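## Task

Pick up the small cardboard box on the desk that sits behind the carton stack and set it on the top surface of the low shelf. The stacked cartons must not be disturbed. The robot must not topple or finish leaning, or the attempt fails. The box only counts as placed if it stays there on its own, not propped or held by the robot.

## Robot and tools

ROBOT. A wheeled base with a vertical column, a tilting head and two six-joint arms, each ending in a two-finger gripper. It drives forward/back and turns in place; it cannot slide sideways. Folded, as it starts, it measures 0.73 m long, 0.62 m wide, 1.88 m tall, and its front sits 0.40 m ahead of the column. Cameras: cam_head_left, cam_head_right (head), cam_left_wrist, cam_right_wrist (on the hands), nav_camera (low, facing forward).

FRAMES. Base frame: origin on the floor under the column, midway between the drive wheels; x forward, y to the robot's left, z up. left_hand and right_hand are reported in it: the point where the fingers meet (tips extend 8 mm further). The hand's z axis is the finger direction (quat_wxyz maps (0,0,1) onto it), its y axis runs along the opening. The odometry frame is the base frame as it was when the scene began.

execute_actions. Argument "actions": a list holding one action or none (empty just reports state and images). Argument "cameras": list of camera names, or "all"/null/omitted for every camera, [] for none. An action may contain:
- "base": exactly one command, both relative to where the base currently is. {"translate_m": d} drives straight d metres, positive forward, range -3 to 3. {"rotate_rad": d} turns in place d radians, positive = counter-clockwise from above (left), range -3.2 to 3.2.
- "joints": absolute targets keyed by joint name (not offsets). Ranges and done-tolerances: head_tilt_rad -0.61 to 1.308 (±0.03; 0 about level, positive tilts down). For each arm, prefix left_ or right_: joint1_rad -2.879 to 2.879 (±0.045), joint2_rad 0 to 3.141 (±0.14), joint3_rad 0 to 3.019 (±0.09), joint4_rad -1.692 to 1.57 (±0.055), joint5_rad -1.57 to 1.57 (±0.03, positive swings the hand to the robot's right), joint6_rad -2.094 to 2.094 (±0.035, positive rolls clockwise viewed from behind the hand), gripper_m 0 to 0.093 metres of fingertip gap (±0.003).
- "speeds": caps for this action only: translate_m 0.05-0.8 m/s, rotate_rad 0.1-1 rad/s (the top values are the defaults). Speeds do not slow arms.
All motions in an action start together. A base move that would need more than 8.667 s is refused; so is any call with an unknown key or out-of-range number, and then nothing moves. Anything left out of an action may keep pursuing an earlier target. An action runs at most 15 s.

ARM GEOMETRY (approximate). Left joint1 -1.57 or right joint1 1.57, with joints 5 and 6 at 0, puts the arm in a forward-facing vertical plane 0.23 m beside the column. With a = j2 - 0.35, b = 1.05 + j2 - j3, c = b - j4: hand ahead = 0.12 + 0.39 sin a + 0.38 cos b + 0.25 cos c; height = 1.46 + 0.39 cos a - 0.38 sin b - 0.25 sin c. c = 1.57 means fingers straight down. Example: j2, j3, j4 = 0.93, 0.78, 0.14 gives about 0.60 m ahead, 1.21 m up. Actual hands sit up to ~5 cm lower and nearer the column (more with heavy or far loads); trust the reported hand positions. Reach is about 1 m from the shoulder, lowest about 0.47 m up; the floor is out of reach. Light loads (≤0.3 kg) are fine out to 0.6 m ahead, 0.65-1.6 m up with fingers down.

GRIPPER. Fingers are 7 cm long; outer span is opening +1 cm at tips, +5 cm at base. Hand body 10 cm wide, 7 cm thick; the wrist camera sticks out 11 cm on one side. To grasp, command an opening smaller than the object; "off_target" is then expected. A reported opening staying 0.002 m or more above target means something is held. Small joint changes (under ~0.03 rad, ~0.08 for joints 2-3) may not move at all; to touch gently, step about 0.05 rad per call from your previous target.

RESULTS. base_status / joint_status per motion: "done" (within tolerance; for the base, wheels turned the full amount even if slipping), "off_target", "contact_stop" (base only, a wheel stalled: back off 0.05 m before retrying or turning), "time_out", "not_followed" after "joint command not followed" with a "cause:" line (safety check blocked the arm; move the joints from that first action back 0.05 rad or more, or move the other arm away). on_its_own lists uncommanded behaviour; "held at" is a held target, not a position. motor_effort covers only left_wheel and right_wheel (percent, positive pushes forward, bracket = peak). wheel_motors_off = 1 while wheel motors are cut. base_odometry counts wheel turns, heading -3.142 to 3.142. If turned_by_wheels and turned_by_imu disagree by over ~4% and at least 0.05 rad, the base hit something or slipped. base_tilt in degrees, forward/right positive; a drop of 0.5° forward during a move means leaning back: reverse 0.05 m.

OTHER TOOLS. wait: "seconds" 0-10, returns state and images. zoom_image: "camera" and "region" [x0, y0, x1, y1] pixels of that camera's latest image, at most 504x504. finished_scene: "scene" 1 or 2; irreversible, and reports success.

AVOID. Arms colliding or pressing on each other; blocked arms pushing for long (overheating, especially with joint 5 far over; relieve by resending the reported joint positions as targets, though a loaded arm sags slightly each time); base pushing hard ~3 s, which cuts wheel motors for 2 s; tabletops at 0.30-1.20 m can slide over the housing and hit the column. Do not drop, slam or knock objects or the carton stack, and release the item so it rests by itself.

Each tool is called as a command line: name --argument value for each argument, lists and objects as JSON in quotes; but a table of rows of numbers goes row by row, as --pt "numbers of a row", without its own name.

## Session

execute_actions --actions '[]'

Scene clock: 0.00 s.
base_odometry: x=+0.000 y=+0.000 heading=+0.000 (m, m, rad; odometry frame)
turned_by_wheels: +0.000 (rad since the last result)
turned_by_imu: +0.000 (rad since the last result)
base_tilt: forward=-0.1 right=+0.5 (deg)
base_status: not commanded
joint_positions: head_tilt_rad=+0.883 left_joint1_rad=-1.564 left_joint2_rad=+0.849 left_joint3_rad=+0.394 left_joint4_rad=-0.933 left_joint5_rad=-0.015 left_joint6_rad=-0.090 left_gripper_m=+0.095 right_joint1_rad=+1.570 right_joint2_rad=+0.876 right_joint3_rad=+0.401 right_joint4_rad=-0.964 right_joint5_rad=+0.057 right_joint6_rad=+0.005 right_gripper_m=+0.094
joint_status: not commanded
wheel_motors_off: 0
motor_effort: left_wheel=+3 right_wheel=+2 (%)
left_hand: x=+0.1484 y=+0.2284 z=+1.2530 quat_wxyz=(+0.418, +0.040, -0.907, -0.027) (m; base frame)
right_hand: x=+0.1420 y=-0.2356 z=+1.2573 quat_wxyz=(+0.442, +0.010, -0.897, +0.027) (m; base frame)
pictures: cam_head_left, cam_head_right, cam_left_wrist, cam_right_wrist, nav_camera
Images, in order (width x height): cam_head_left 896x504, cam_head_right 896x504, cam_left_wrist 896x504, cam_right_wrist 896x504, nav_camera 896x504.

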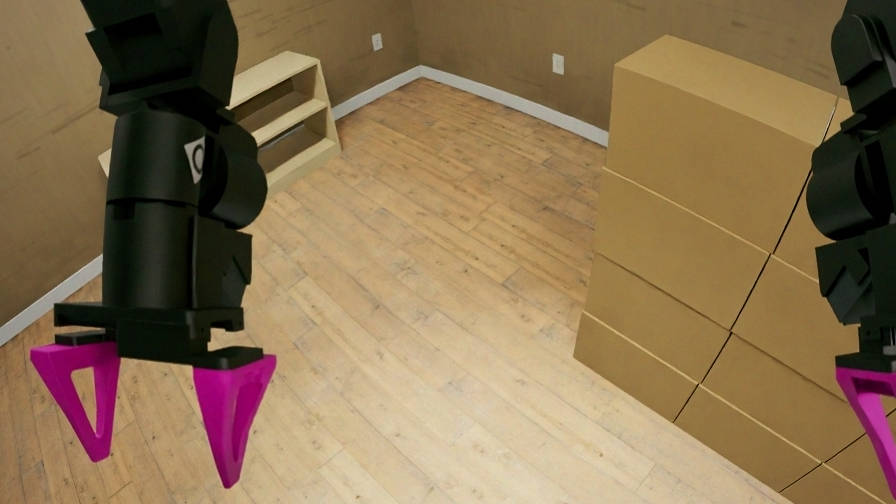

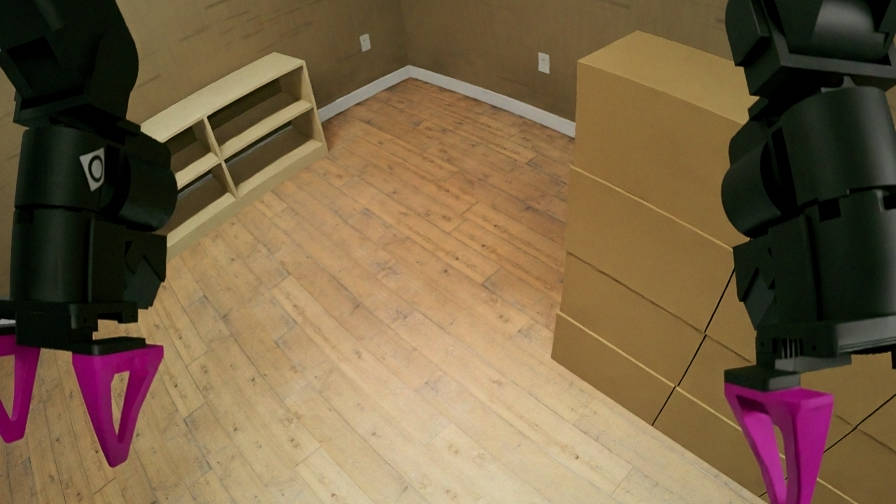

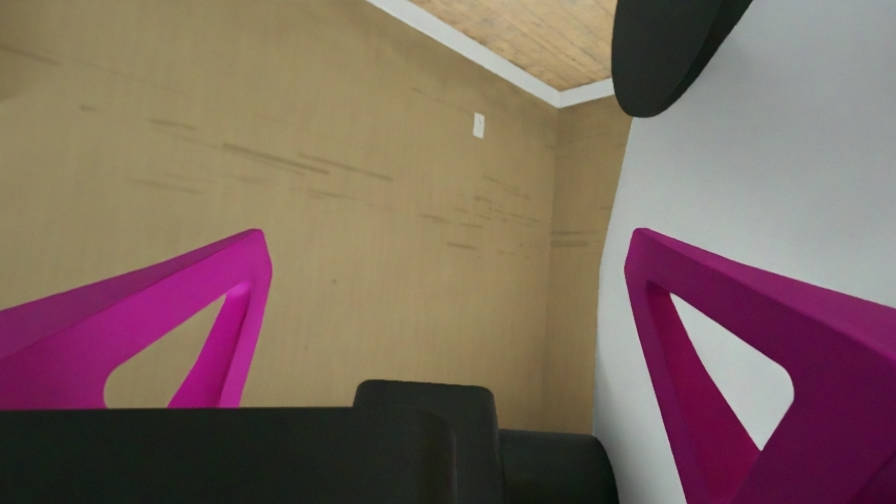

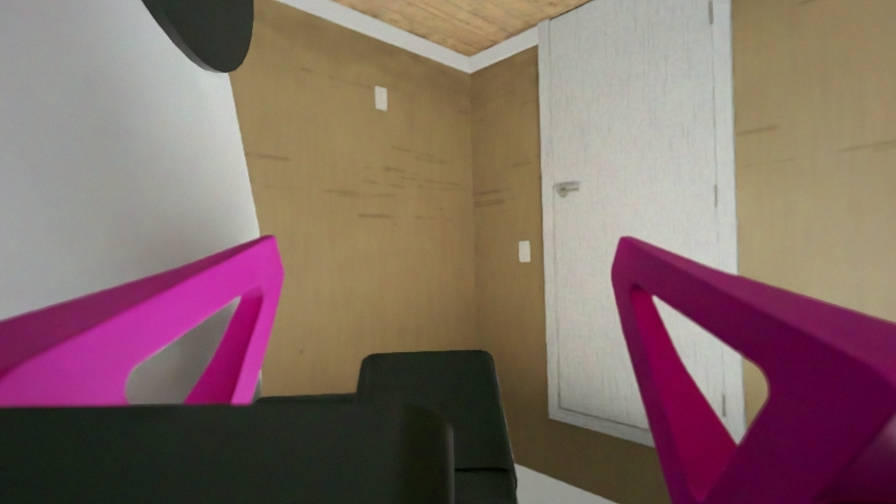

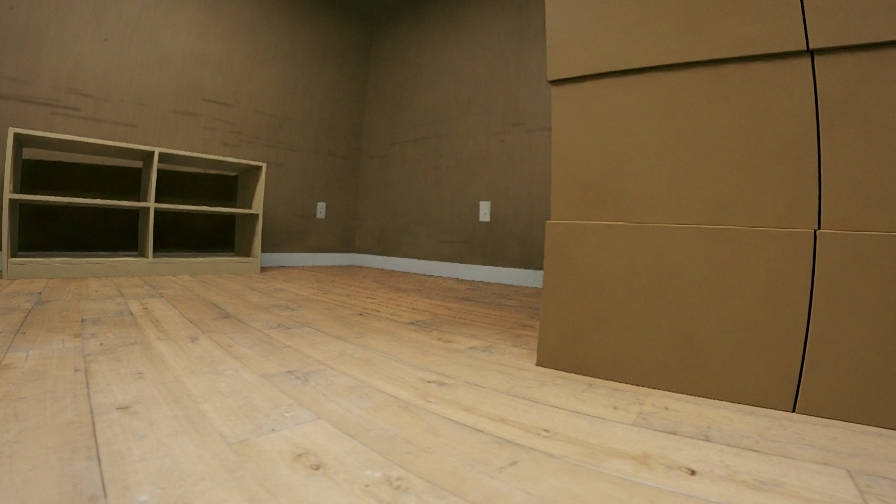

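execute_actions --actions '[{"base":{"rotate_rad":0.25},"joints":{"head_tilt_rad":0.6}}]' --cameras '[]'

execute_actions --actions '[{"base":{"translate_m":2.0}}]' --cameras '[]'

execute_actions --actions '[{"base":{"rotate_rad":-2.1}}]' --cameras '["cam_head_left","cam_head_right","nav_camera"]'

Scene clock: 11.40 s.
base_odometry: x=+0.000 y=+0.000 heading=+0.248 (m, m, rad; odometry frame)
turned_by_wheels: +0.248 (rad since the last result)
turned_by_imu: +0.247 (rad since the last result)
base_tilt: forward=-0.2 right=+0.3 (deg)
base_status: done
joint_positions: head_tilt_rad=+0.618 left_joint1_rad=-1.564 left_joint2_rad=+0.849 left_joint3_rad=+0.394 left_joint4_rad=-0.933 left_joint5_rad=-0.015 left_joint6_rad=-0.090 left_gripper_m=+0.095 right_joint1_rad=+1.570 right_joint2_rad=+0.876 right_joint3_rad=+0.401 right_joint4_rad=-0.964 right_joint5_rad=+0.057 right_joint6_rad=+0.005 right_gripper_m=+0.094
joint_status: all done
wheel_motors_off: 0
motor_effort: left_wheel=+0(46) right_wheel=+1(52) (%)
left_hand: x=+0.1484 y=+0.2284 z=+1.2530 quat_wxyz=(+0.418, +0.040, -0.907, -0.027) (m; base frame)
right_hand: x=+0.1420 y=-0.2356 z=+1.2573 quat_wxyz=(+0.442, +0.010, -0.897, +0.027) (m; base frame)
pictures: none
No camera images: the call's "cameras" was empty. Leave "cameras" out to get every camera's image.

Scene clock: 15.77 s.
base_odometry: x=+1.938 y=+0.491 heading=+0.248 (m, m, rad; odometry frame)
turned_by_wheels: -0.001 (rad since the last result)
turned_by_imu: +0.006 (rad since the last result)
base_tilt: forward=-0.2 right=+0.4 (deg)
base_status: done
joint_positions: head_tilt_rad=+0.617 left_joint1_rad=-1.564 left_joint2_rad=+0.849 left_joint3_rad=+0.394 left_joint4_rad=-0.933 left_joint5_rad=-0.015 left_joint6_rad=-0.090 left_gripper_m=+0.095 right_joint1_rad=+1.570 right_joint2_rad=+0.876 right_joint3_rad=+0.401 right_joint4_rad=-0.964 right_joint5_rad=+0.057 right_joint6_rad=+0.005 right_gripper_m=+0.094
joint_status: not commanded
wheel_motors_off: 0
motor_effort: left_wheel=+0(53) right_wheel=+0(72) (%)
left_hand: x=+0.1486 y=+0.2284 z=+1.2529 quat_wxyz=(+0.418, +0.040, -0.907, -0.027) (m; base frame)
right_hand: x=+0.1422 y=-0.2356 z=+1.2572 quat_wxyz=(+0.442, +0.010, -0.897, +0.027) (m; base frame)
pictures: none
No camera images: the call's "cameras" was empty. Leave "cameras" out to get every camera's image.

Scene clock: 19.33 s.
base_odometry: x=+1.938 y=+0.491 heading=-1.852 (m, m, rad; odometry frame)
turned_by_wheels: -2.099 (rad since the last result)
turned_by_imu: -2.114 (rad since the last result)
base_tilt: forward=-0.4 right=+0.4 (deg)
base_status: done
joint_positions: head_tilt_rad=+0.617 left_joint1_rad=-1.564 left_joint2_rad=+0.849 left_joint3_rad=+0.394 left_joint4_rad=-0.933 left_joint5_rad=-0.015 left_joint6_rad=-0.090 left_gripper_m=+0.095 right_joint1_rad=+1.570 right_joint2_rad=+0.876 right_joint3_rad=+0.401 right_joint4_rad=-0.964 right_joint5_rad=+0.057 right_joint6_rad=+0.005 right_gripper_m=+0.094
joint_status: not commanded
wheel_motors_off: 0
motor_effort: left_wheel=+5(46) right_wheel=-3(56) (%)
left_hand: x=+0.1486 y=+0.2284 z=+1.2529 quat_wxyz=(+0.418, +0.040, -0.907, -0.027) (m; base frame)
right_hand: x=+0.1422 y=-0.2356 z=+1.2572 quat_wxyz=(+0.442, +0.010, -0.897, +0.027) (m; base frame)
pictures: cam_head_left, cam_head_right, nav_camera
camera_calibration (this result's frames):
cam_head_left: T_world_to_cam=[[0.0891567, -0.993107, -0.076091, 0.133952], [-0.507459, 0.0204448, -0.861433, 1.34561], [0.857051, 0.115416, -0.502138, 0.65539], [0, 0, 0, 1]] pos_world=[0.109194, 0.029876, 1.49844]
cam_head_right: T_world_to_cam=[[0.0998336, -0.991697, -0.0810557, 0.0633728], [-0.507928, 0.0192555, -0.861184, 1.33925], [0.855595, 0.127146, -0.501788, 0.652779], [0, 0, 0, 1]] pos_world=[0.1154, -0.0459392, 1.48603]
Images, in order (width x height): cam_head_left 896x504, cam_head_right 896x504, nav_camera 896x504.

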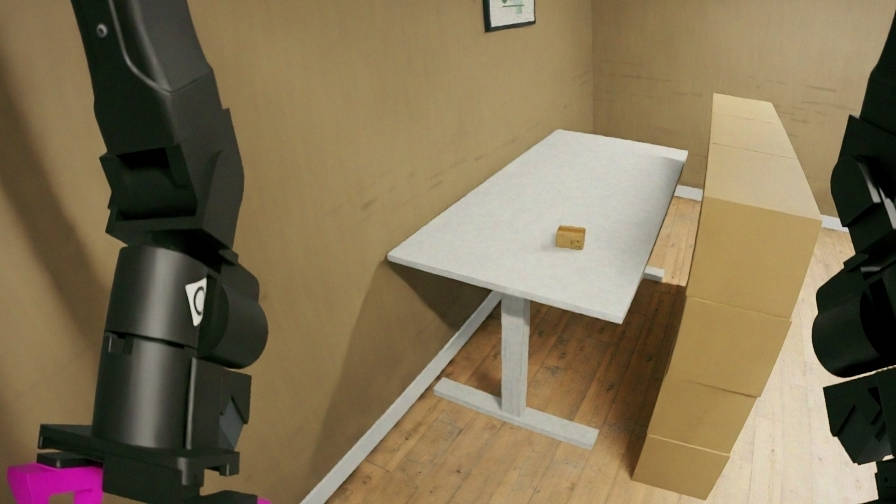

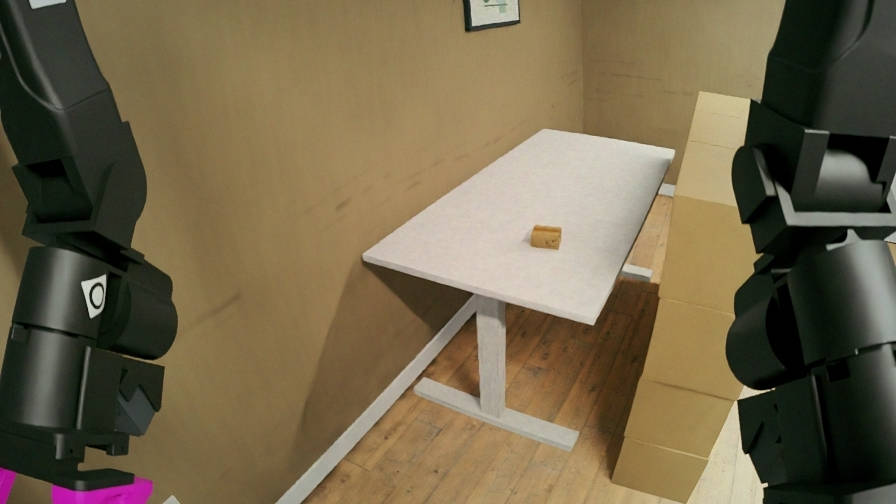

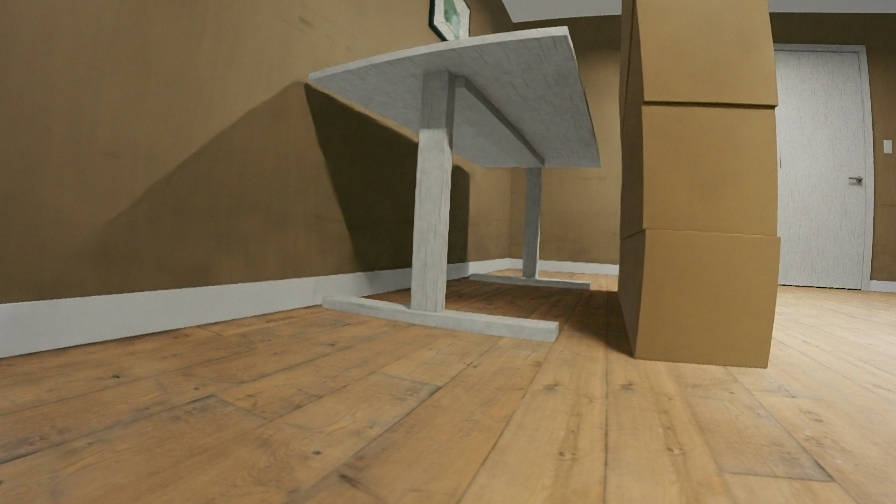

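execute_actions --actions '[{"base":{"rotate_rad":0.05},"joints":{"head_tilt_rad":0.9,"right_joint2_rad":1.6,"right_joint3_rad":1.6,"right_joint4_rad":-0.52,"right_joint5_rad":0,"right_joint6_rad":-1.1}}]' --cameras '[]'

execute_actions --actions '[{"base":{"translate_m":0.68},"speeds":{"translate_m":0.3}}]'

Scene clock: 35.07 s.
base_odometry: x=+1.938 y=+0.491 heading=-1.803 (m, m, rad; odometry frame)
turned_by_wheels: +0.049 (rad since the last result)
turned_by_imu: +0.049 (rad since the last result)
base_tilt: forward=-0.2 right=+0.4 (deg)
base_status: done
joint_positions: head_tilt_rad=+0.901 left_joint1_rad=-1.564 left_joint2_rad=+0.849 left_joint3_rad=+0.394 left_joint4_rad=-0.933 left_joint5_rad=-0.015 left_joint6_rad=-0.090 left_gripper_m=+0.095 right_joint1_rad=+1.570 right_joint2_rad=+1.597 right_joint3_rad=+1.597 right_joint4_rad=-0.520 right_joint5_rad=+0.002 right_joint6_rad=-1.093 right_gripper_m=+0.094
joint_status: all done
wheel_motors_off: 0
motor_effort: left_wheel=-7(19) right_wheel=+6(18) (%)
left_hand: x=+0.1486 y=+0.2284 z=+1.2529 quat_wxyz=(+0.418, +0.040, -0.907, -0.027) (m; base frame)
right_hand: x=+0.6809 y=-0.2266 z=+1.0005 quat_wxyz=(-0.001, +0.520, -0.854, +0.002) (m; base frame)
pictures: none
No camera images: the call's "cameras" was empty. Leave "cameras" out to get every camera's image.

Scene clock: 38.60 s.
base_odometry: x=+1.782 y=-0.170 heading=-1.805 (m, m, rad; odometry frame)
turned_by_wheels: -0.002 (rad since the last result)
turned_by_imu: +0.000 (rad since the last result)
base_tilt: forward=-0.1 right=+0.3 (deg)
base_status: done
joint_positions: head_tilt_rad=+0.902 left_joint1_rad=-1.564 left_joint2_rad=+0.849 left_joint3_rad=+0.394 left_joint4_rad=-0.933 left_joint5_rad=-0.015 left_joint6_rad=-0.090 left_gripper_m=+0.095 right_joint1_rad=+1.570 right_joint2_rad=+1.597 right_joint3_rad=+1.595 right_joint4_rad=-0.520 right_joint5_rad=+0.001 right_joint6_rad=-1.094 right_gripper_m=+0.094
joint_status: not commanded
wheel_motors_off: 0
motor_effort: left_wheel=-1(61) right_wheel=+1(69) (%)
left_hand: x=+0.1484 y=+0.2284 z=+1.2530 quat_wxyz=(+0.418, +0.040, -0.907, -0.027) (m; base frame)
right_hand: x=+0.6798 y=-0.2265 z=+1.0001 quat_wxyz=(+0.000, +0.520, -0.854, +0.001) (m; base frame)
pictures: cam_head_left, cam_head_right, cam_left_wrist, cam_right_wrist, nav_camera
camera_calibration (this result's frames):
cam_head_left: T_world_to_cam=[[0.0641799, -0.993107, -0.0980801, 0.169064], [-0.729096, 0.0204448, -0.684106, 1.0836], [0.681396, 0.115416, -0.722758, 1.00393], [0, 0, 0, 1]] pos_world=[0.0951281, 0.029876, 1.48348]
cam_head_right: T_world_to_cam=[[0.0730312, -0.991697, -0.105845, 0.102889], [-0.729476, 0.0192555, -0.683735, 1.07705], [0.680096, 0.127146, -0.722013, 1.0007], [0, 0, 0, 1]] pos_world=[0.0975973, -0.0459392, 1.46983]
cam_right_wrist: T_world_to_cam=[[0.885067, -0.465213, -0.0152928, -0.690915], [-0.367871, -0.719249, 0.589365, -0.499968], [-0.285179, -0.516002, -0.807722, 1.01103], [0, 0, 0, 1]] pos_world=[0.715906, -0.159333, 1.10073]
Images, in order (width x height): cam_head_left 896x504, cam_head_right 896x504, cam_left_wrist 896x504, cam_right_wrist 896x504, nav_camera 896x504.

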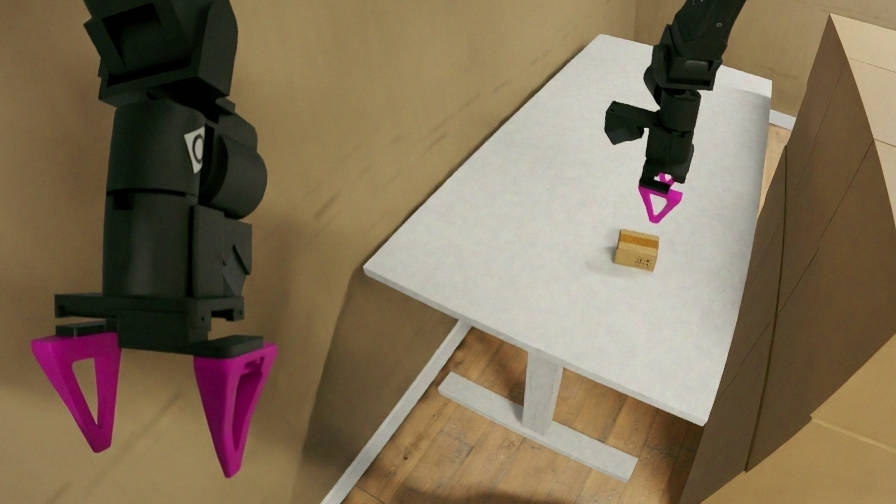

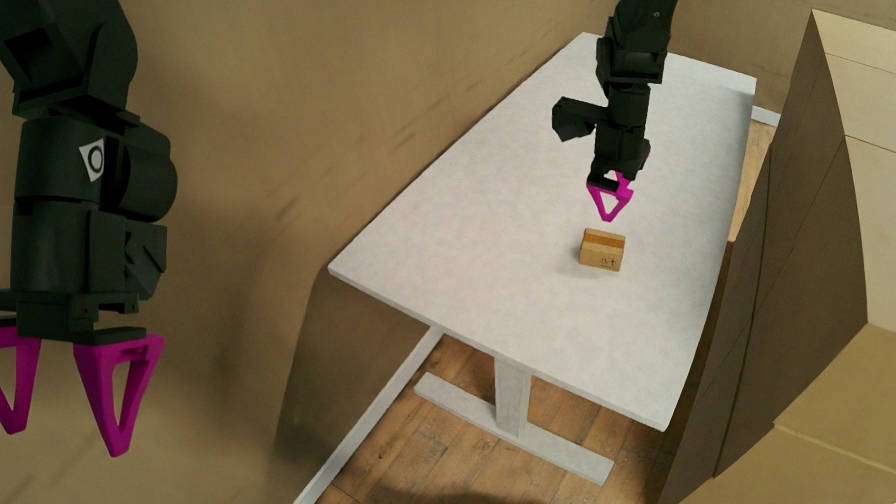

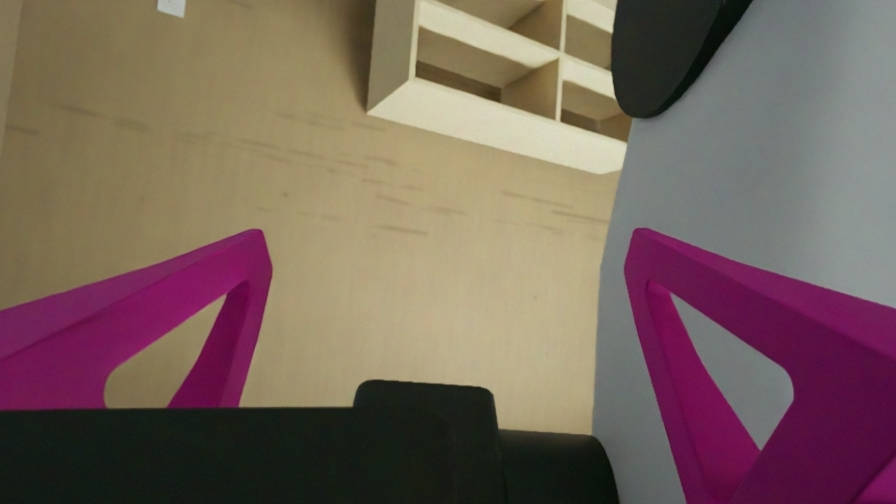

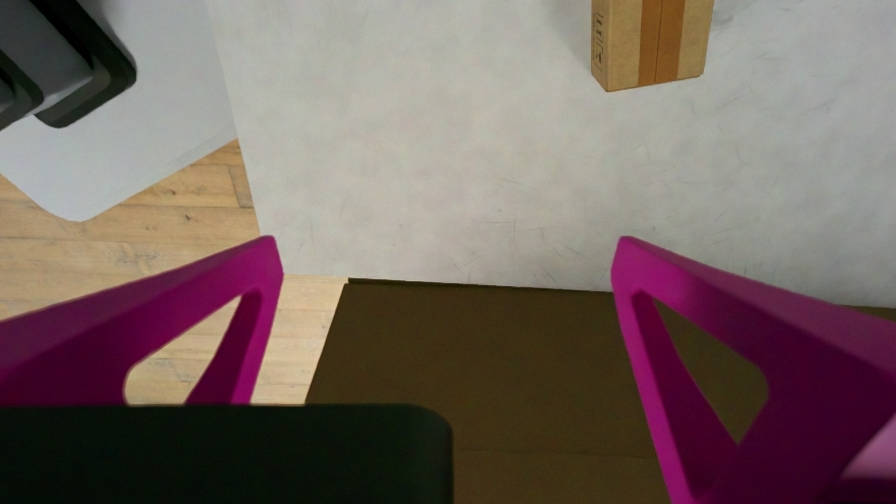

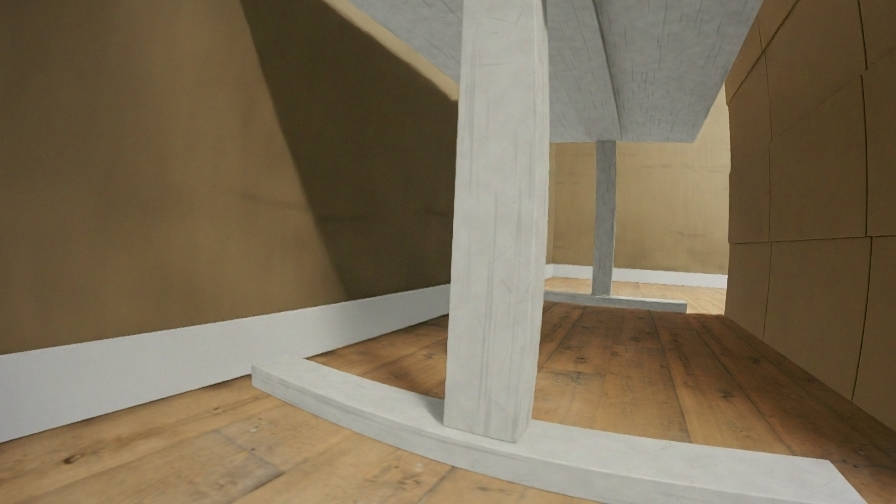

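execute_actions --actions '[{"base":{"translate_m":0.08},"speeds":{"translate_m":0.1},"joints":{"right_joint2_rad":1.9,"right_joint3_rad":1.92,"right_joint4_rad":-0.54,"right_joint6_rad":-1.25}}]' --cameras '["cam_head_left","cam_head_right","cam_right_wrist"]'

Scene clock: 50.27 s.
base_odometry: x=+1.763 y=-0.248 heading=-1.806 (m, m, rad; odometry frame)
turned_by_wheels: -0.001 (rad since the last result)
turned_by_imu: -0.002 (rad since the last result)
base_tilt: forward=-0.2 right=+0.3 (deg)
base_status: done
joint_positions: head_tilt_rad=+0.902 left_joint1_rad=-1.564 left_joint2_rad=+0.849 left_joint3_rad=+0.395 left_joint4_rad=-0.933 left_joint5_rad=-0.015 left_joint6_rad=-0.090 left_gripper_m=+0.095 right_joint1_rad=+1.570 right_joint2_rad=+1.909 right_joint3_rad=+1.904 right_joint4_rad=-0.539 right_joint5_rad=+0.001 right_joint6_rad=-1.243 right_gripper_m=+0.094
joint_status: all done
wheel_motors_off: 0
motor_effort: left_wheel=-2(48) right_wheel=+1(31) (%)
left_hand: x=+0.1488 y=+0.2284 z=+1.2528 quat_wxyz=(+0.418, +0.040, -0.907, -0.027) (m; base frame)
right_hand: x=+0.6927 y=-0.2267 z=+0.8816 quat_wxyz=(+0.009, +0.582, -0.813, -0.005) (m; base frame)
pictures: cam_head_left, cam_head_right, cam_right_wrist
camera_calibration (this result's frames):
cam_head_left: T_world_to_cam=[[0.0641607, -0.993107, -0.0980927, 0.169085], [-0.72923, 0.0204448, -0.683963, 1.08339], [0.681254, 0.115416, -0.722891, 1.00414], [0, 0, 0, 1]] pos_world=[0.095117, 0.029876, 1.48347]
cam_head_right: T_world_to_cam=[[0.0730104, -0.991697, -0.10586, 0.102912], [-0.72961, 0.0192555, -0.683593, 1.07684], [0.679955, 0.127146, -0.722146, 1.00091], [0, 0, 0, 1]] pos_world=[0.0975835, -0.0459392, 1.46982]
cam_right_wrist: T_world_to_cam=[[0.94391, -0.328187, -0.036438, -0.69526], [-0.243321, -0.765901, 0.595139, -0.527376], [-0.223225, -0.552892, -0.802796, 0.863242], [0, 0, 0, 1]] pos_world=[0.720638, -0.154814, 0.981536]
Images, in order (width x height): cam_head_left 896x504, cam_head_right 896x504, cam_right_wrist 896x504.

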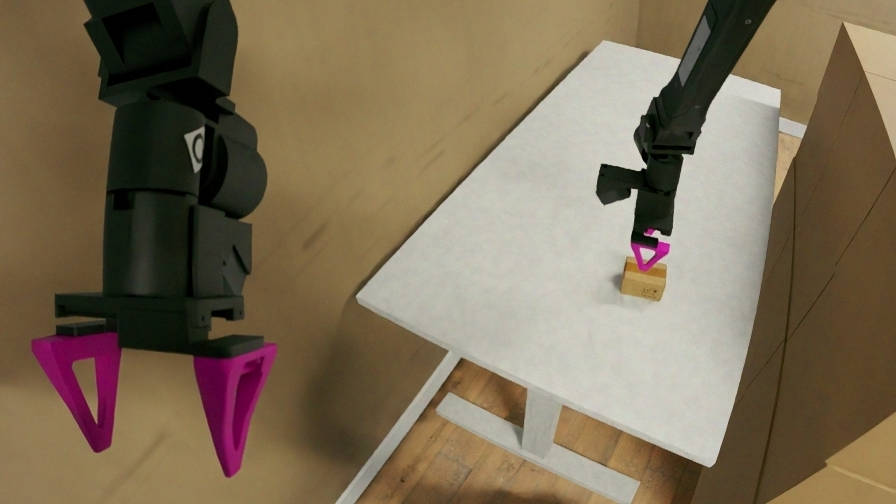

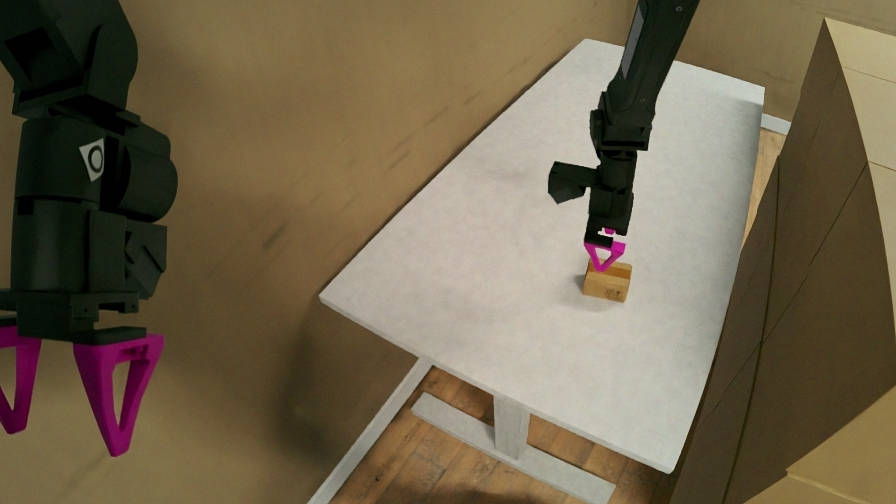

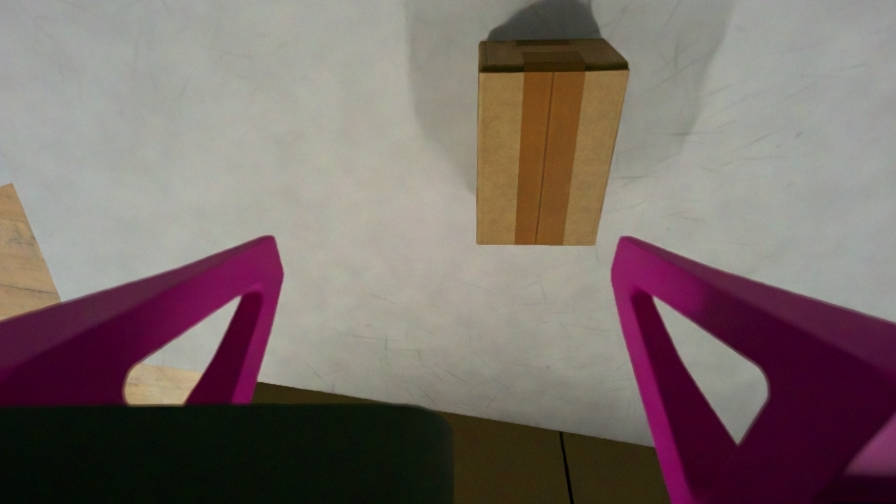

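execute_actions --actions '[{"base":{"translate_m":0.04},"speeds":{"translate_m":0.1}}]' --cameras '[]'

execute_actions --actions '[{"joints":{"right_joint2_rad":2.08,"right_joint3_rad":2.12,"right_joint4_rad":-0.55}}]' --cameras '["cam_head_left","cam_right_wrist"]'

Scene clock: 57.13 s.
base_odometry: x=+1.754 y=-0.287 heading=-1.807 (m, m, rad; odometry frame)
turned_by_wheels: -0.001 (rad since the last result)
turned_by_imu: -0.001 (rad since the last result)
base_tilt: forward=-0.3 right=+0.4 (deg)
base_status: done
joint_positions: head_tilt_rad=+0.902 left_joint1_rad=-1.564 left_joint2_rad=+0.849 left_joint3_rad=+0.395 left_joint4_rad=-0.933 left_joint5_rad=-0.015 left_joint6_rad=-0.090 left_gripper_m=+0.095 right_joint1_rad=+1.570 right_joint2_rad=+1.909 right_joint3_rad=+1.905 right_joint4_rad=-0.539 right_joint5_rad=+0.001 right_joint6_rad=-1.243 right_gripper_m=+0.094
joint_status: not commanded
wheel_motors_off: 0
motor_effort: left_wheel=-2(43) right_wheel=+1(35) (%)
left_hand: x=+0.1488 y=+0.2284 z=+1.2528 quat_wxyz=(+0.418, +0.040, -0.907, -0.027) (m; base frame)
right_hand: x=+0.6931 y=-0.2267 z=+0.8817 quat_wxyz=(+0.009, +0.582, -0.813, -0.005) (m; base frame)
pictures: none
No camera images: the call's "cameras" was empty. Leave "cameras" out to get every camera's image.

Scene clock: 58.27 s.
base_odometry: x=+1.754 y=-0.287 heading=-1.807 (m, m, rad; odometry frame)
turned_by_wheels: +0.000 (rad since the last result)
turned_by_imu: +0.000 (rad since the last result)
base_tilt: forward=-0.3 right=+0.3 (deg)
base_status: not commanded
joint_positions: head_tilt_rad=+0.902 left_joint1_rad=-1.564 left_joint2_rad=+0.849 left_joint3_rad=+0.395 left_joint4_rad=-0.933 left_joint5_rad=-0.015 left_joint6_rad=-0.090 left_gripper_m=+0.095 right_joint1_rad=+1.570 right_joint2_rad=+2.072 right_joint3_rad=+2.099 right_joint4_rad=-0.547 right_joint5_rad=+0.001 right_joint6_rad=-1.244 right_gripper_m=+0.094
joint_status: all done
wheel_motors_off: 0
motor_effort: left_wheel=-2(2) right_wheel=+2(2) (%)
left_hand: x=+0.1488 y=+0.2284 z=+1.2528 quat_wxyz=(+0.418, +0.040, -0.907, -0.027) (m; base frame)
right_hand: x=+0.7045 y=-0.2267 z=+0.8253 quat_wxyz=(-0.001, +0.582, -0.813, +0.002) (m; base frame)
pictures: cam_head_left, cam_right_wrist
camera_calibration (this result's frames):
cam_head_left: T_world_to_cam=[[0.0641524, -0.993107, -0.0980981, 0.169093], [-0.729287, 0.0204448, -0.683902, 1.0833], [0.681193, 0.115416, -0.722949, 1.00423], [0, 0, 0, 1]] pos_world=[0.0951123, 0.029876, 1.48347]
cam_right_wrist: T_world_to_cam=[[0.944646, -0.327804, -0.0137404, -0.727651], [-0.257241, -0.765996, 0.589133, -0.476328], [-0.203645, -0.552987, -0.807919, 0.811095], [0, 0, 0, 1]] pos_world=[0.730016, -0.154867, 0.925922]
Images, in order (width x height): cam_head_left 896x504, cam_right_wrist 896x504.

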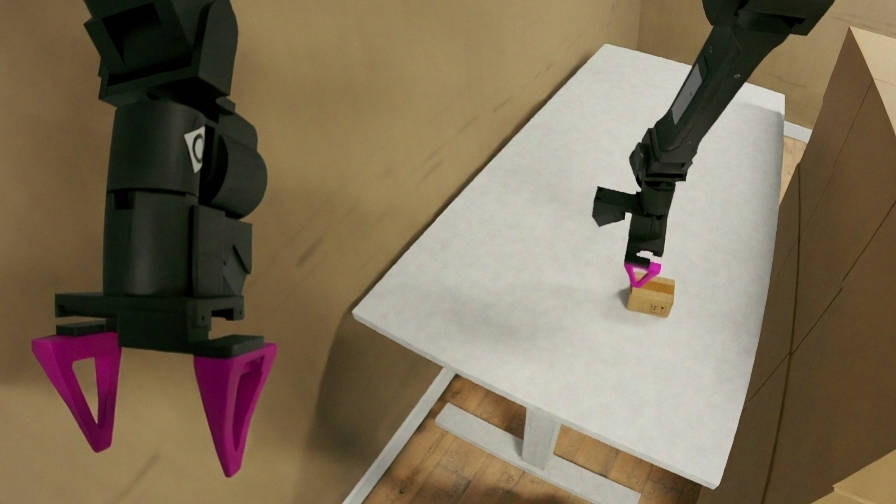

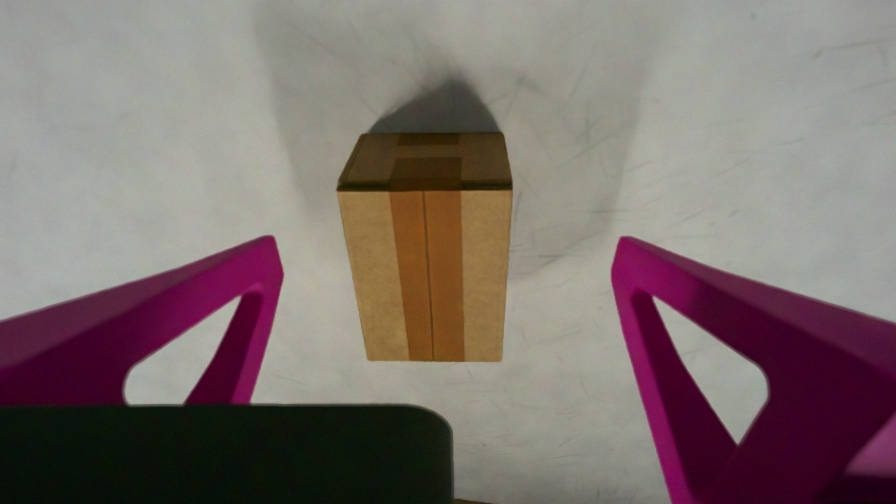

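execute_actions --actions '[{"joints":{"right_joint1_rad":1.515}}]' --cameras '[]'

execute_actions --actions '[{"joints":{"right_joint2_rad":2.2,"right_joint3_rad":2.23,"right_joint4_rad":-0.55}}]' --cameras '["cam_head_left","cam_right_wrist"]'

Scene clock: 66.80 s.
base_odometry: x=+1.754 y=-0.287 heading=-1.807 (m, m, rad; odometry frame)
turned_by_wheels: +0.000 (rad since the last result)
turned_by_imu: -0.001 (rad since the last result)
base_tilt: forward=-0.3 right=+0.3 (deg)
base_status: not commanded
joint_positions: head_tilt_rad=+0.902 left_joint1_rad=-1.564 left_joint2_rad=+0.849 left_joint3_rad=+0.395 left_joint4_rad=-0.933 left_joint5_rad=-0.015 left_joint6_rad=-0.090 left_gripper_m=+0.095 right_joint1_rad=+1.508 right_joint2_rad=+2.072 right_joint3_rad=+2.099 right_joint4_rad=-0.547 right_joint5_rad=+0.001 right_joint6_rad=-1.244 right_gripper_m=+0.094
joint_status: all done
wheel_motors_off: 0
motor_effort: left_wheel=-2(2) right_wheel=+1(2) (%)
left_hand: x=+0.1488 y=+0.2284 z=+1.2528 quat_wxyz=(+0.418, +0.040, -0.907, -0.027) (m; base frame)
right_hand: x=+0.7036 y=-0.2796 z=+0.8268 quat_wxyz=(+0.015, +0.569, -0.822, +0.023) (m; base frame)
pictures: none
No camera images: the call's "cameras" was empty. Leave "cameras" out to get every camera's image.

Scene clock: 67.73 s.
base_odometry: x=+1.754 y=-0.287 heading=-1.807 (m, m, rad; odometry frame)
turned_by_wheels: +0.000 (rad since the last result)
turned_by_imu: +0.000 (rad since the last result)
base_tilt: forward=-0.2 right=+0.4 (deg)
base_status: not commanded
joint_positions: head_tilt_rad=+0.902 left_joint1_rad=-1.564 left_joint2_rad=+0.849 left_joint3_rad=+0.394 left_joint4_rad=-0.933 left_joint5_rad=-0.015 left_joint6_rad=-0.090 left_gripper_m=+0.095 right_joint1_rad=+1.508 right_joint2_rad=+2.171 right_joint3_rad=+2.218 right_joint4_rad=-0.554 right_joint5_rad=-0.002 right_joint6_rad=-1.244 right_gripper_m=+0.094
joint_status: all done
wheel_motors_off: 0
motor_effort: left_wheel=-4(4) right_wheel=+2(4) (%)
left_hand: x=+0.1486 y=+0.2284 z=+1.2529 quat_wxyz=(+0.418, +0.040, -0.907, -0.027) (m; base frame)
right_hand: x=+0.7057 y=-0.2810 z=+0.7939 quat_wxyz=(+0.009, +0.570, -0.821, +0.026) (m; base frame)
pictures: cam_head_left, cam_right_wrist
camera_calibration (this result's frames):
cam_head_left: T_world_to_cam=[[0.0641524, -0.993107, -0.098098, 0.169093], [-0.729287, 0.0204448, -0.683902, 1.0833], [0.681194, 0.115416, -0.722949, 1.00423], [0, 0, 0, 1]] pos_world=[0.0951123, 0.029876, 1.48347]
cam_right_wrist: T_world_to_cam=[[0.93433, -0.356064, 0.0156887, -0.770999], [-0.287627, -0.72729, 0.623153, -0.493813], [-0.210472, -0.586743, -0.781942, 0.730646], [0, 0, 0, 1]] pos_world=[0.732114, -0.204968, 0.89114]
Images, in order (width x height): cam_head_left 896x504, cam_right_wrist 896x504.

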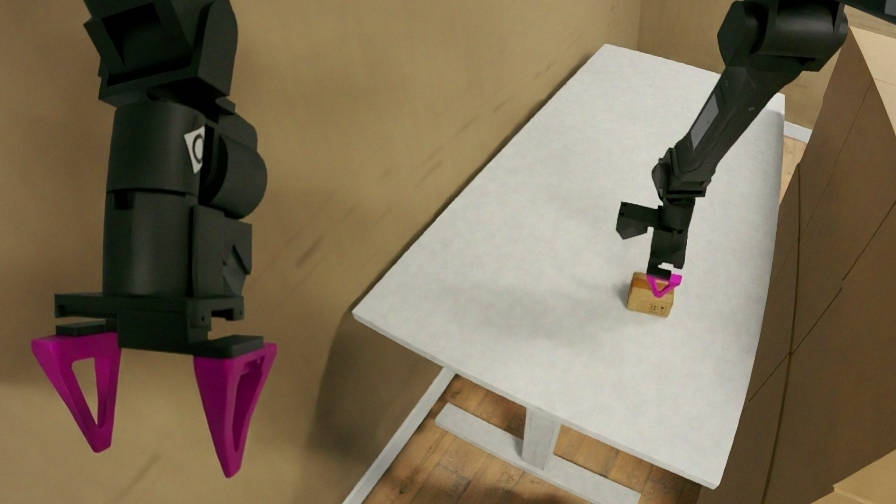

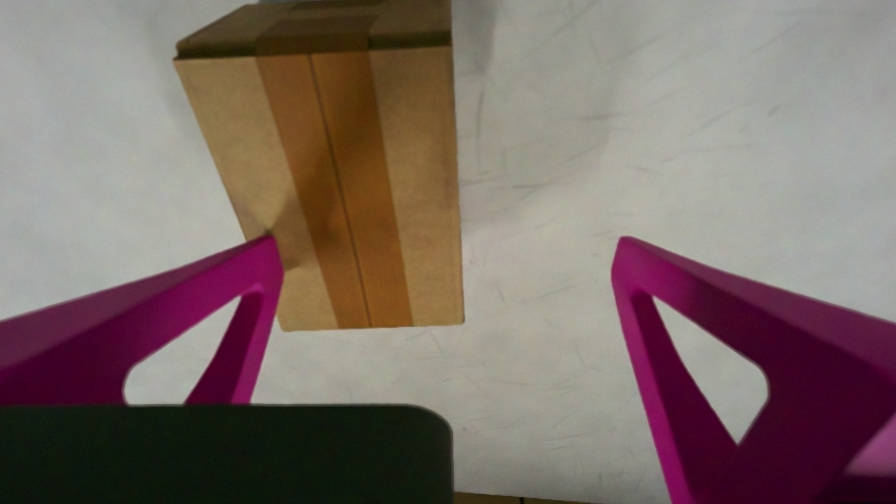

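Finger is on the top edge. Raise slightly, and shift.

execute_actions --actions '[{"joints":{"right_joint2_rad":2.08}}]' --cameras '[]'

execute_actions --actions '[{"base":{"translate_m":-0.025},"joints":{"right_joint1_rad":1.54}}]' --cameras '["cam_head_left","cam_right_wrist"]'

Scene clock: 78.83 s.
base_odometry: x=+1.754 y=-0.287 heading=-1.807 (m, m, rad; odometry frame)
turned_by_wheels: +0.000 (rad since the last result)
turned_by_imu: -0.001 (rad since the last result)
base_tilt: forward=-0.1 right=+0.3 (deg)
base_status: not commanded
joint_positions: head_tilt_rad=+0.902 left_joint1_rad=-1.564 left_joint2_rad=+0.849 left_joint3_rad=+0.394 left_joint4_rad=-0.933 left_joint5_rad=-0.015 left_joint6_rad=-0.090 left_gripper_m=+0.095 right_joint1_rad=+1.508 right_joint2_rad=+2.082 right_joint3_rad=+2.218 right_joint4_rad=-0.554 right_joint5_rad=-0.002 right_joint6_rad=-1.244 right_gripper_m=+0.094
joint_status: all done
wheel_motors_off: 0
motor_effort: left_wheel=-3(4) right_wheel=+2(2) (%)
left_hand: x=+0.1486 y=+0.2284 z=+1.2529 quat_wxyz=(+0.418, +0.040, -0.907, -0.027) (m; base frame)
right_hand: x=+0.7621 y=-0.2798 z=+0.8480 quat_wxyz=(-0.027, +0.570, -0.820, +0.052) (m; base frame)
pictures: none
No camera images: the call's "cameras" was empty. Leave "cameras" out to get every camera's image.

Scene clock: 80.00 s.
base_odometry: x=+1.760 y=-0.263 heading=-1.807 (m, m, rad; odometry frame)
turned_by_wheels: +0.000 (rad since the last result)
turned_by_imu: +0.000 (rad since the last result)
base_tilt: forward=-0.3 right=+0.4 (deg)
base_status: done
joint_positions: head_tilt_rad=+0.903 left_joint1_rad=-1.564 left_joint2_rad=+0.849 left_joint3_rad=+0.394 left_joint4_rad=-0.933 left_joint5_rad=-0.015 left_joint6_rad=-0.090 left_gripper_m=+0.095 right_joint1_rad=+1.542 right_joint2_rad=+2.082 right_joint3_rad=+2.218 right_joint4_rad=-0.554 right_joint5_rad=-0.001 right_joint6_rad=-1.244 right_gripper_m=+0.094
joint_status: all done
wheel_motors_off: 0
motor_effort: left_wheel=+0(47) right_wheel=+0(28) (%)
left_hand: x=+0.1482 y=+0.2284 z=+1.2530 quat_wxyz=(+0.418, +0.040, -0.907, -0.027) (m; base frame)
right_hand: x=+0.7630 y=-0.2505 z=+0.8470 quat_wxyz=(-0.035, +0.576, -0.815, +0.041) (m; base frame)
pictures: cam_head_left, cam_right_wrist
camera_calibration (this result's frames):
cam_head_left: T_world_to_cam=[[0.064105, -0.993107, -0.0981291, 0.169144], [-0.729618, 0.0204448, -0.683549, 1.08277], [0.680844, 0.115416, -0.723278, 1.00476], [0, 0, 0, 1]] pos_world=[0.0950849, 0.029876, 1.48344]
cam_right_wrist: T_world_to_cam=[[0.936749, -0.338312, 0.0896971, -0.874636], [-0.325816, -0.749289, 0.57655, -0.425167], [-0.127845, -0.569308, -0.812123, 0.769018], [0, 0, 0, 1]] pos_world=[0.779103, -0.176664, 0.94812]
Images, in order (width x height): cam_head_left 896x504, cam_right_wrist 896x504.

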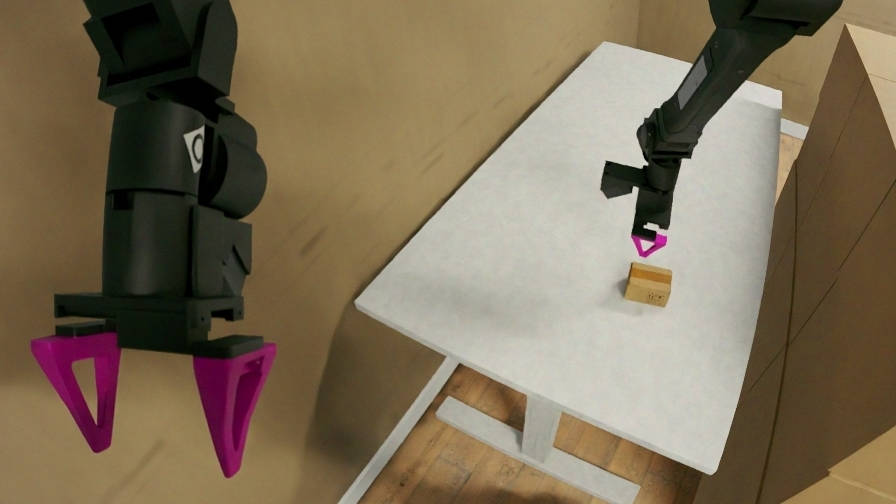

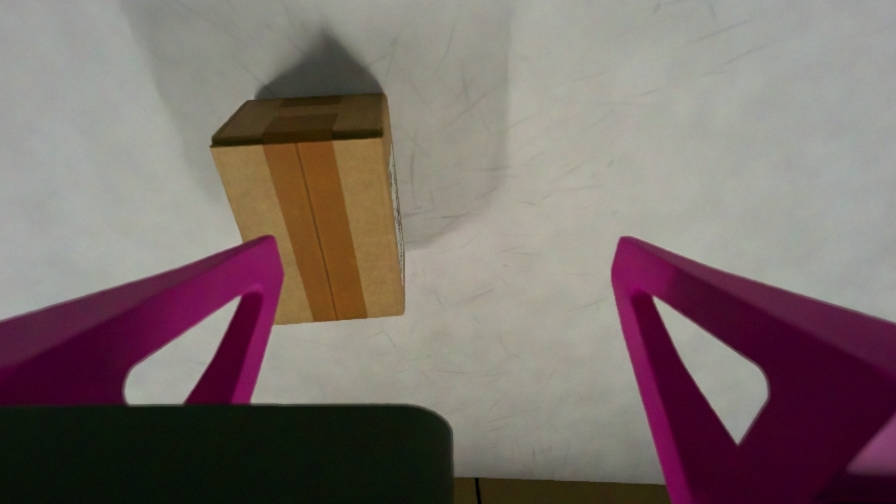

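execute_actions --actions '[{"joints":{"right_joint3_rad":2.08}}]' --cameras '["cam_right_wrist"]'

execute_actions --actions '[{"joints":{"right_joint2_rad":2.2,"right_joint3_rad":2.23}}]' --cameras '["cam_head_left","cam_right_wrist"]'

Scene clock: 84.70 s.
base_odometry: x=+1.760 y=-0.263 heading=-1.807 (m, m, rad; odometry frame)
turned_by_wheels: +0.000 (rad since the last result)
turned_by_imu: -0.001 (rad since the last result)
base_tilt: forward=-0.2 right=+0.3 (deg)
base_status: not commanded
joint_positions: head_tilt_rad=+0.903 left_joint1_rad=-1.564 left_joint2_rad=+0.849 left_joint3_rad=+0.394 left_joint4_rad=-0.933 left_joint5_rad=-0.015 left_joint6_rad=-0.090 left_gripper_m=+0.095 right_joint1_rad=+1.542 right_joint2_rad=+2.082 right_joint3_rad=+2.071 right_joint4_rad=-0.551 right_joint5_rad=-0.001 right_joint6_rad=-1.244 right_gripper_m=+0.094
joint_status: all done
wheel_motors_off: 0
motor_effort: left_wheel=+0(0) right_wheel=+0(0) (%)
left_hand: x=+0.1482 y=+0.2284 z=+1.2530 quat_wxyz=(+0.418, +0.040, -0.907, -0.027) (m; base frame)
right_hand: x=+0.6807 y=-0.2502 z=+0.8147 quat_wxyz=(+0.023, +0.576, -0.817, -0.002) (m; base frame)
pictures: cam_right_wrist
camera_calibration (this result's frames):
cam_right_wrist: T_world_to_cam=[[0.938639, -0.341764, -0.0464072, -0.685824], [-0.242444, -0.749507, 0.616003, -0.521974], [-0.24531, -0.566954, -0.786375, 0.792015], [0, 0, 0, 1]] pos_world=[0.711481, -0.176578, 0.912532]
Images, in order (width x height): cam_right_wrist 896x504.

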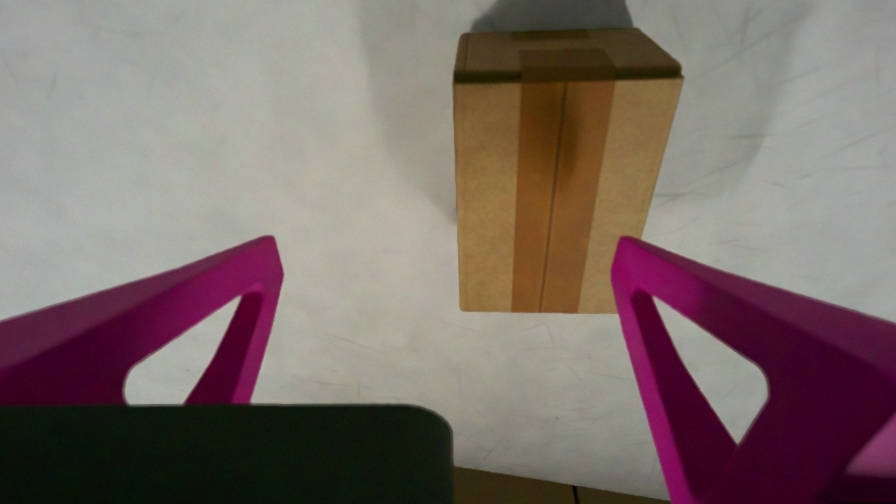

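Scene clock: 85.53 s.
base_odometry: x=+1.760 y=-0.263 heading=-1.807 (m, m, rad; odometry frame)
turned_by_wheels: +0.000 (rad since the last result)
turned_by_imu: +0.000 (rad since the last result)
base_tilt: forward=-0.4 right=+0.3 (deg)
base_status: not commanded
joint_positions: head_tilt_rad=+0.903 left_joint1_rad=-1.564 left_joint2_rad=+0.849 left_joint3_rad=+0.394 left_joint4_rad=-0.933 left_joint5_rad=-0.015 left_joint6_rad=-0.090 left_gripper_m=+0.095 right_joint1_rad=+1.542 right_joint2_rad=+2.181 right_joint3_rad=+2.207 right_joint4_rad=-0.551 right_joint5_rad=-0.001 right_joint6_rad=-1.244 right_gripper_m=+0.094
joint_status: all done
wheel_motors_off: 0
motor_effort: left_wheel=+0(1) right_wheel=+0(0) (%)
left_hand: x=+0.1482 y=+0.2284 z=+1.2530 quat_wxyz=(+0.418, +0.040, -0.907, -0.027) (m; base frame)
right_hand: x=+0.6941 y=-0.2511 z=+0.7844 quat_wxyz=(+0.008, +0.577, -0.817, +0.009) (m; base frame)
pictures: cam_head_left, cam_right_wrist
camera_calibration (this result's frames):
cam_head_left: T_world_to_cam=[[0.064105, -0.993107, -0.0981291, 0.169144], [-0.729618, 0.0204448, -0.683549, 1.08277], [0.680843, 0.115416, -0.723278, 1.00476], [0, 0, 0, 1]] pos_world=[0.0950849, 0.029876, 1.48344]
cam_right_wrist: T_world_to_cam=[[0.940165, -0.340538, -0.0111248, -0.728524], [-0.264301, -0.749515, 0.606937, -0.478553], [-0.215023, -0.567681, -0.794672, 0.75629], [0, 0, 0, 1]] pos_world=[0.72107, -0.177441, 0.883349]
Images, in order (width x height): cam_head_left 896x504, cam_right_wrist 896x504.

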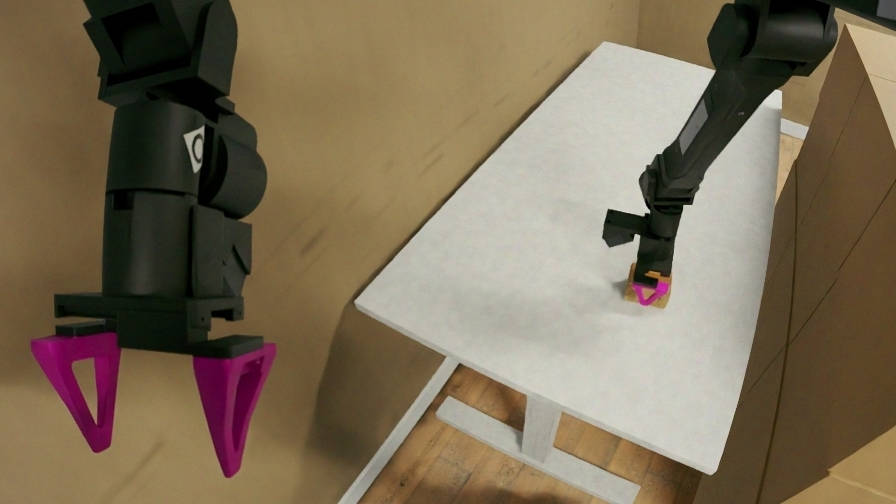

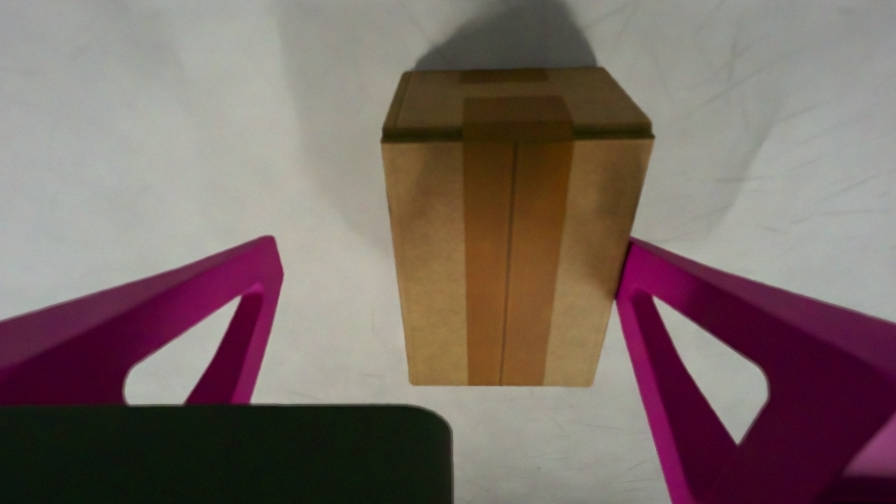

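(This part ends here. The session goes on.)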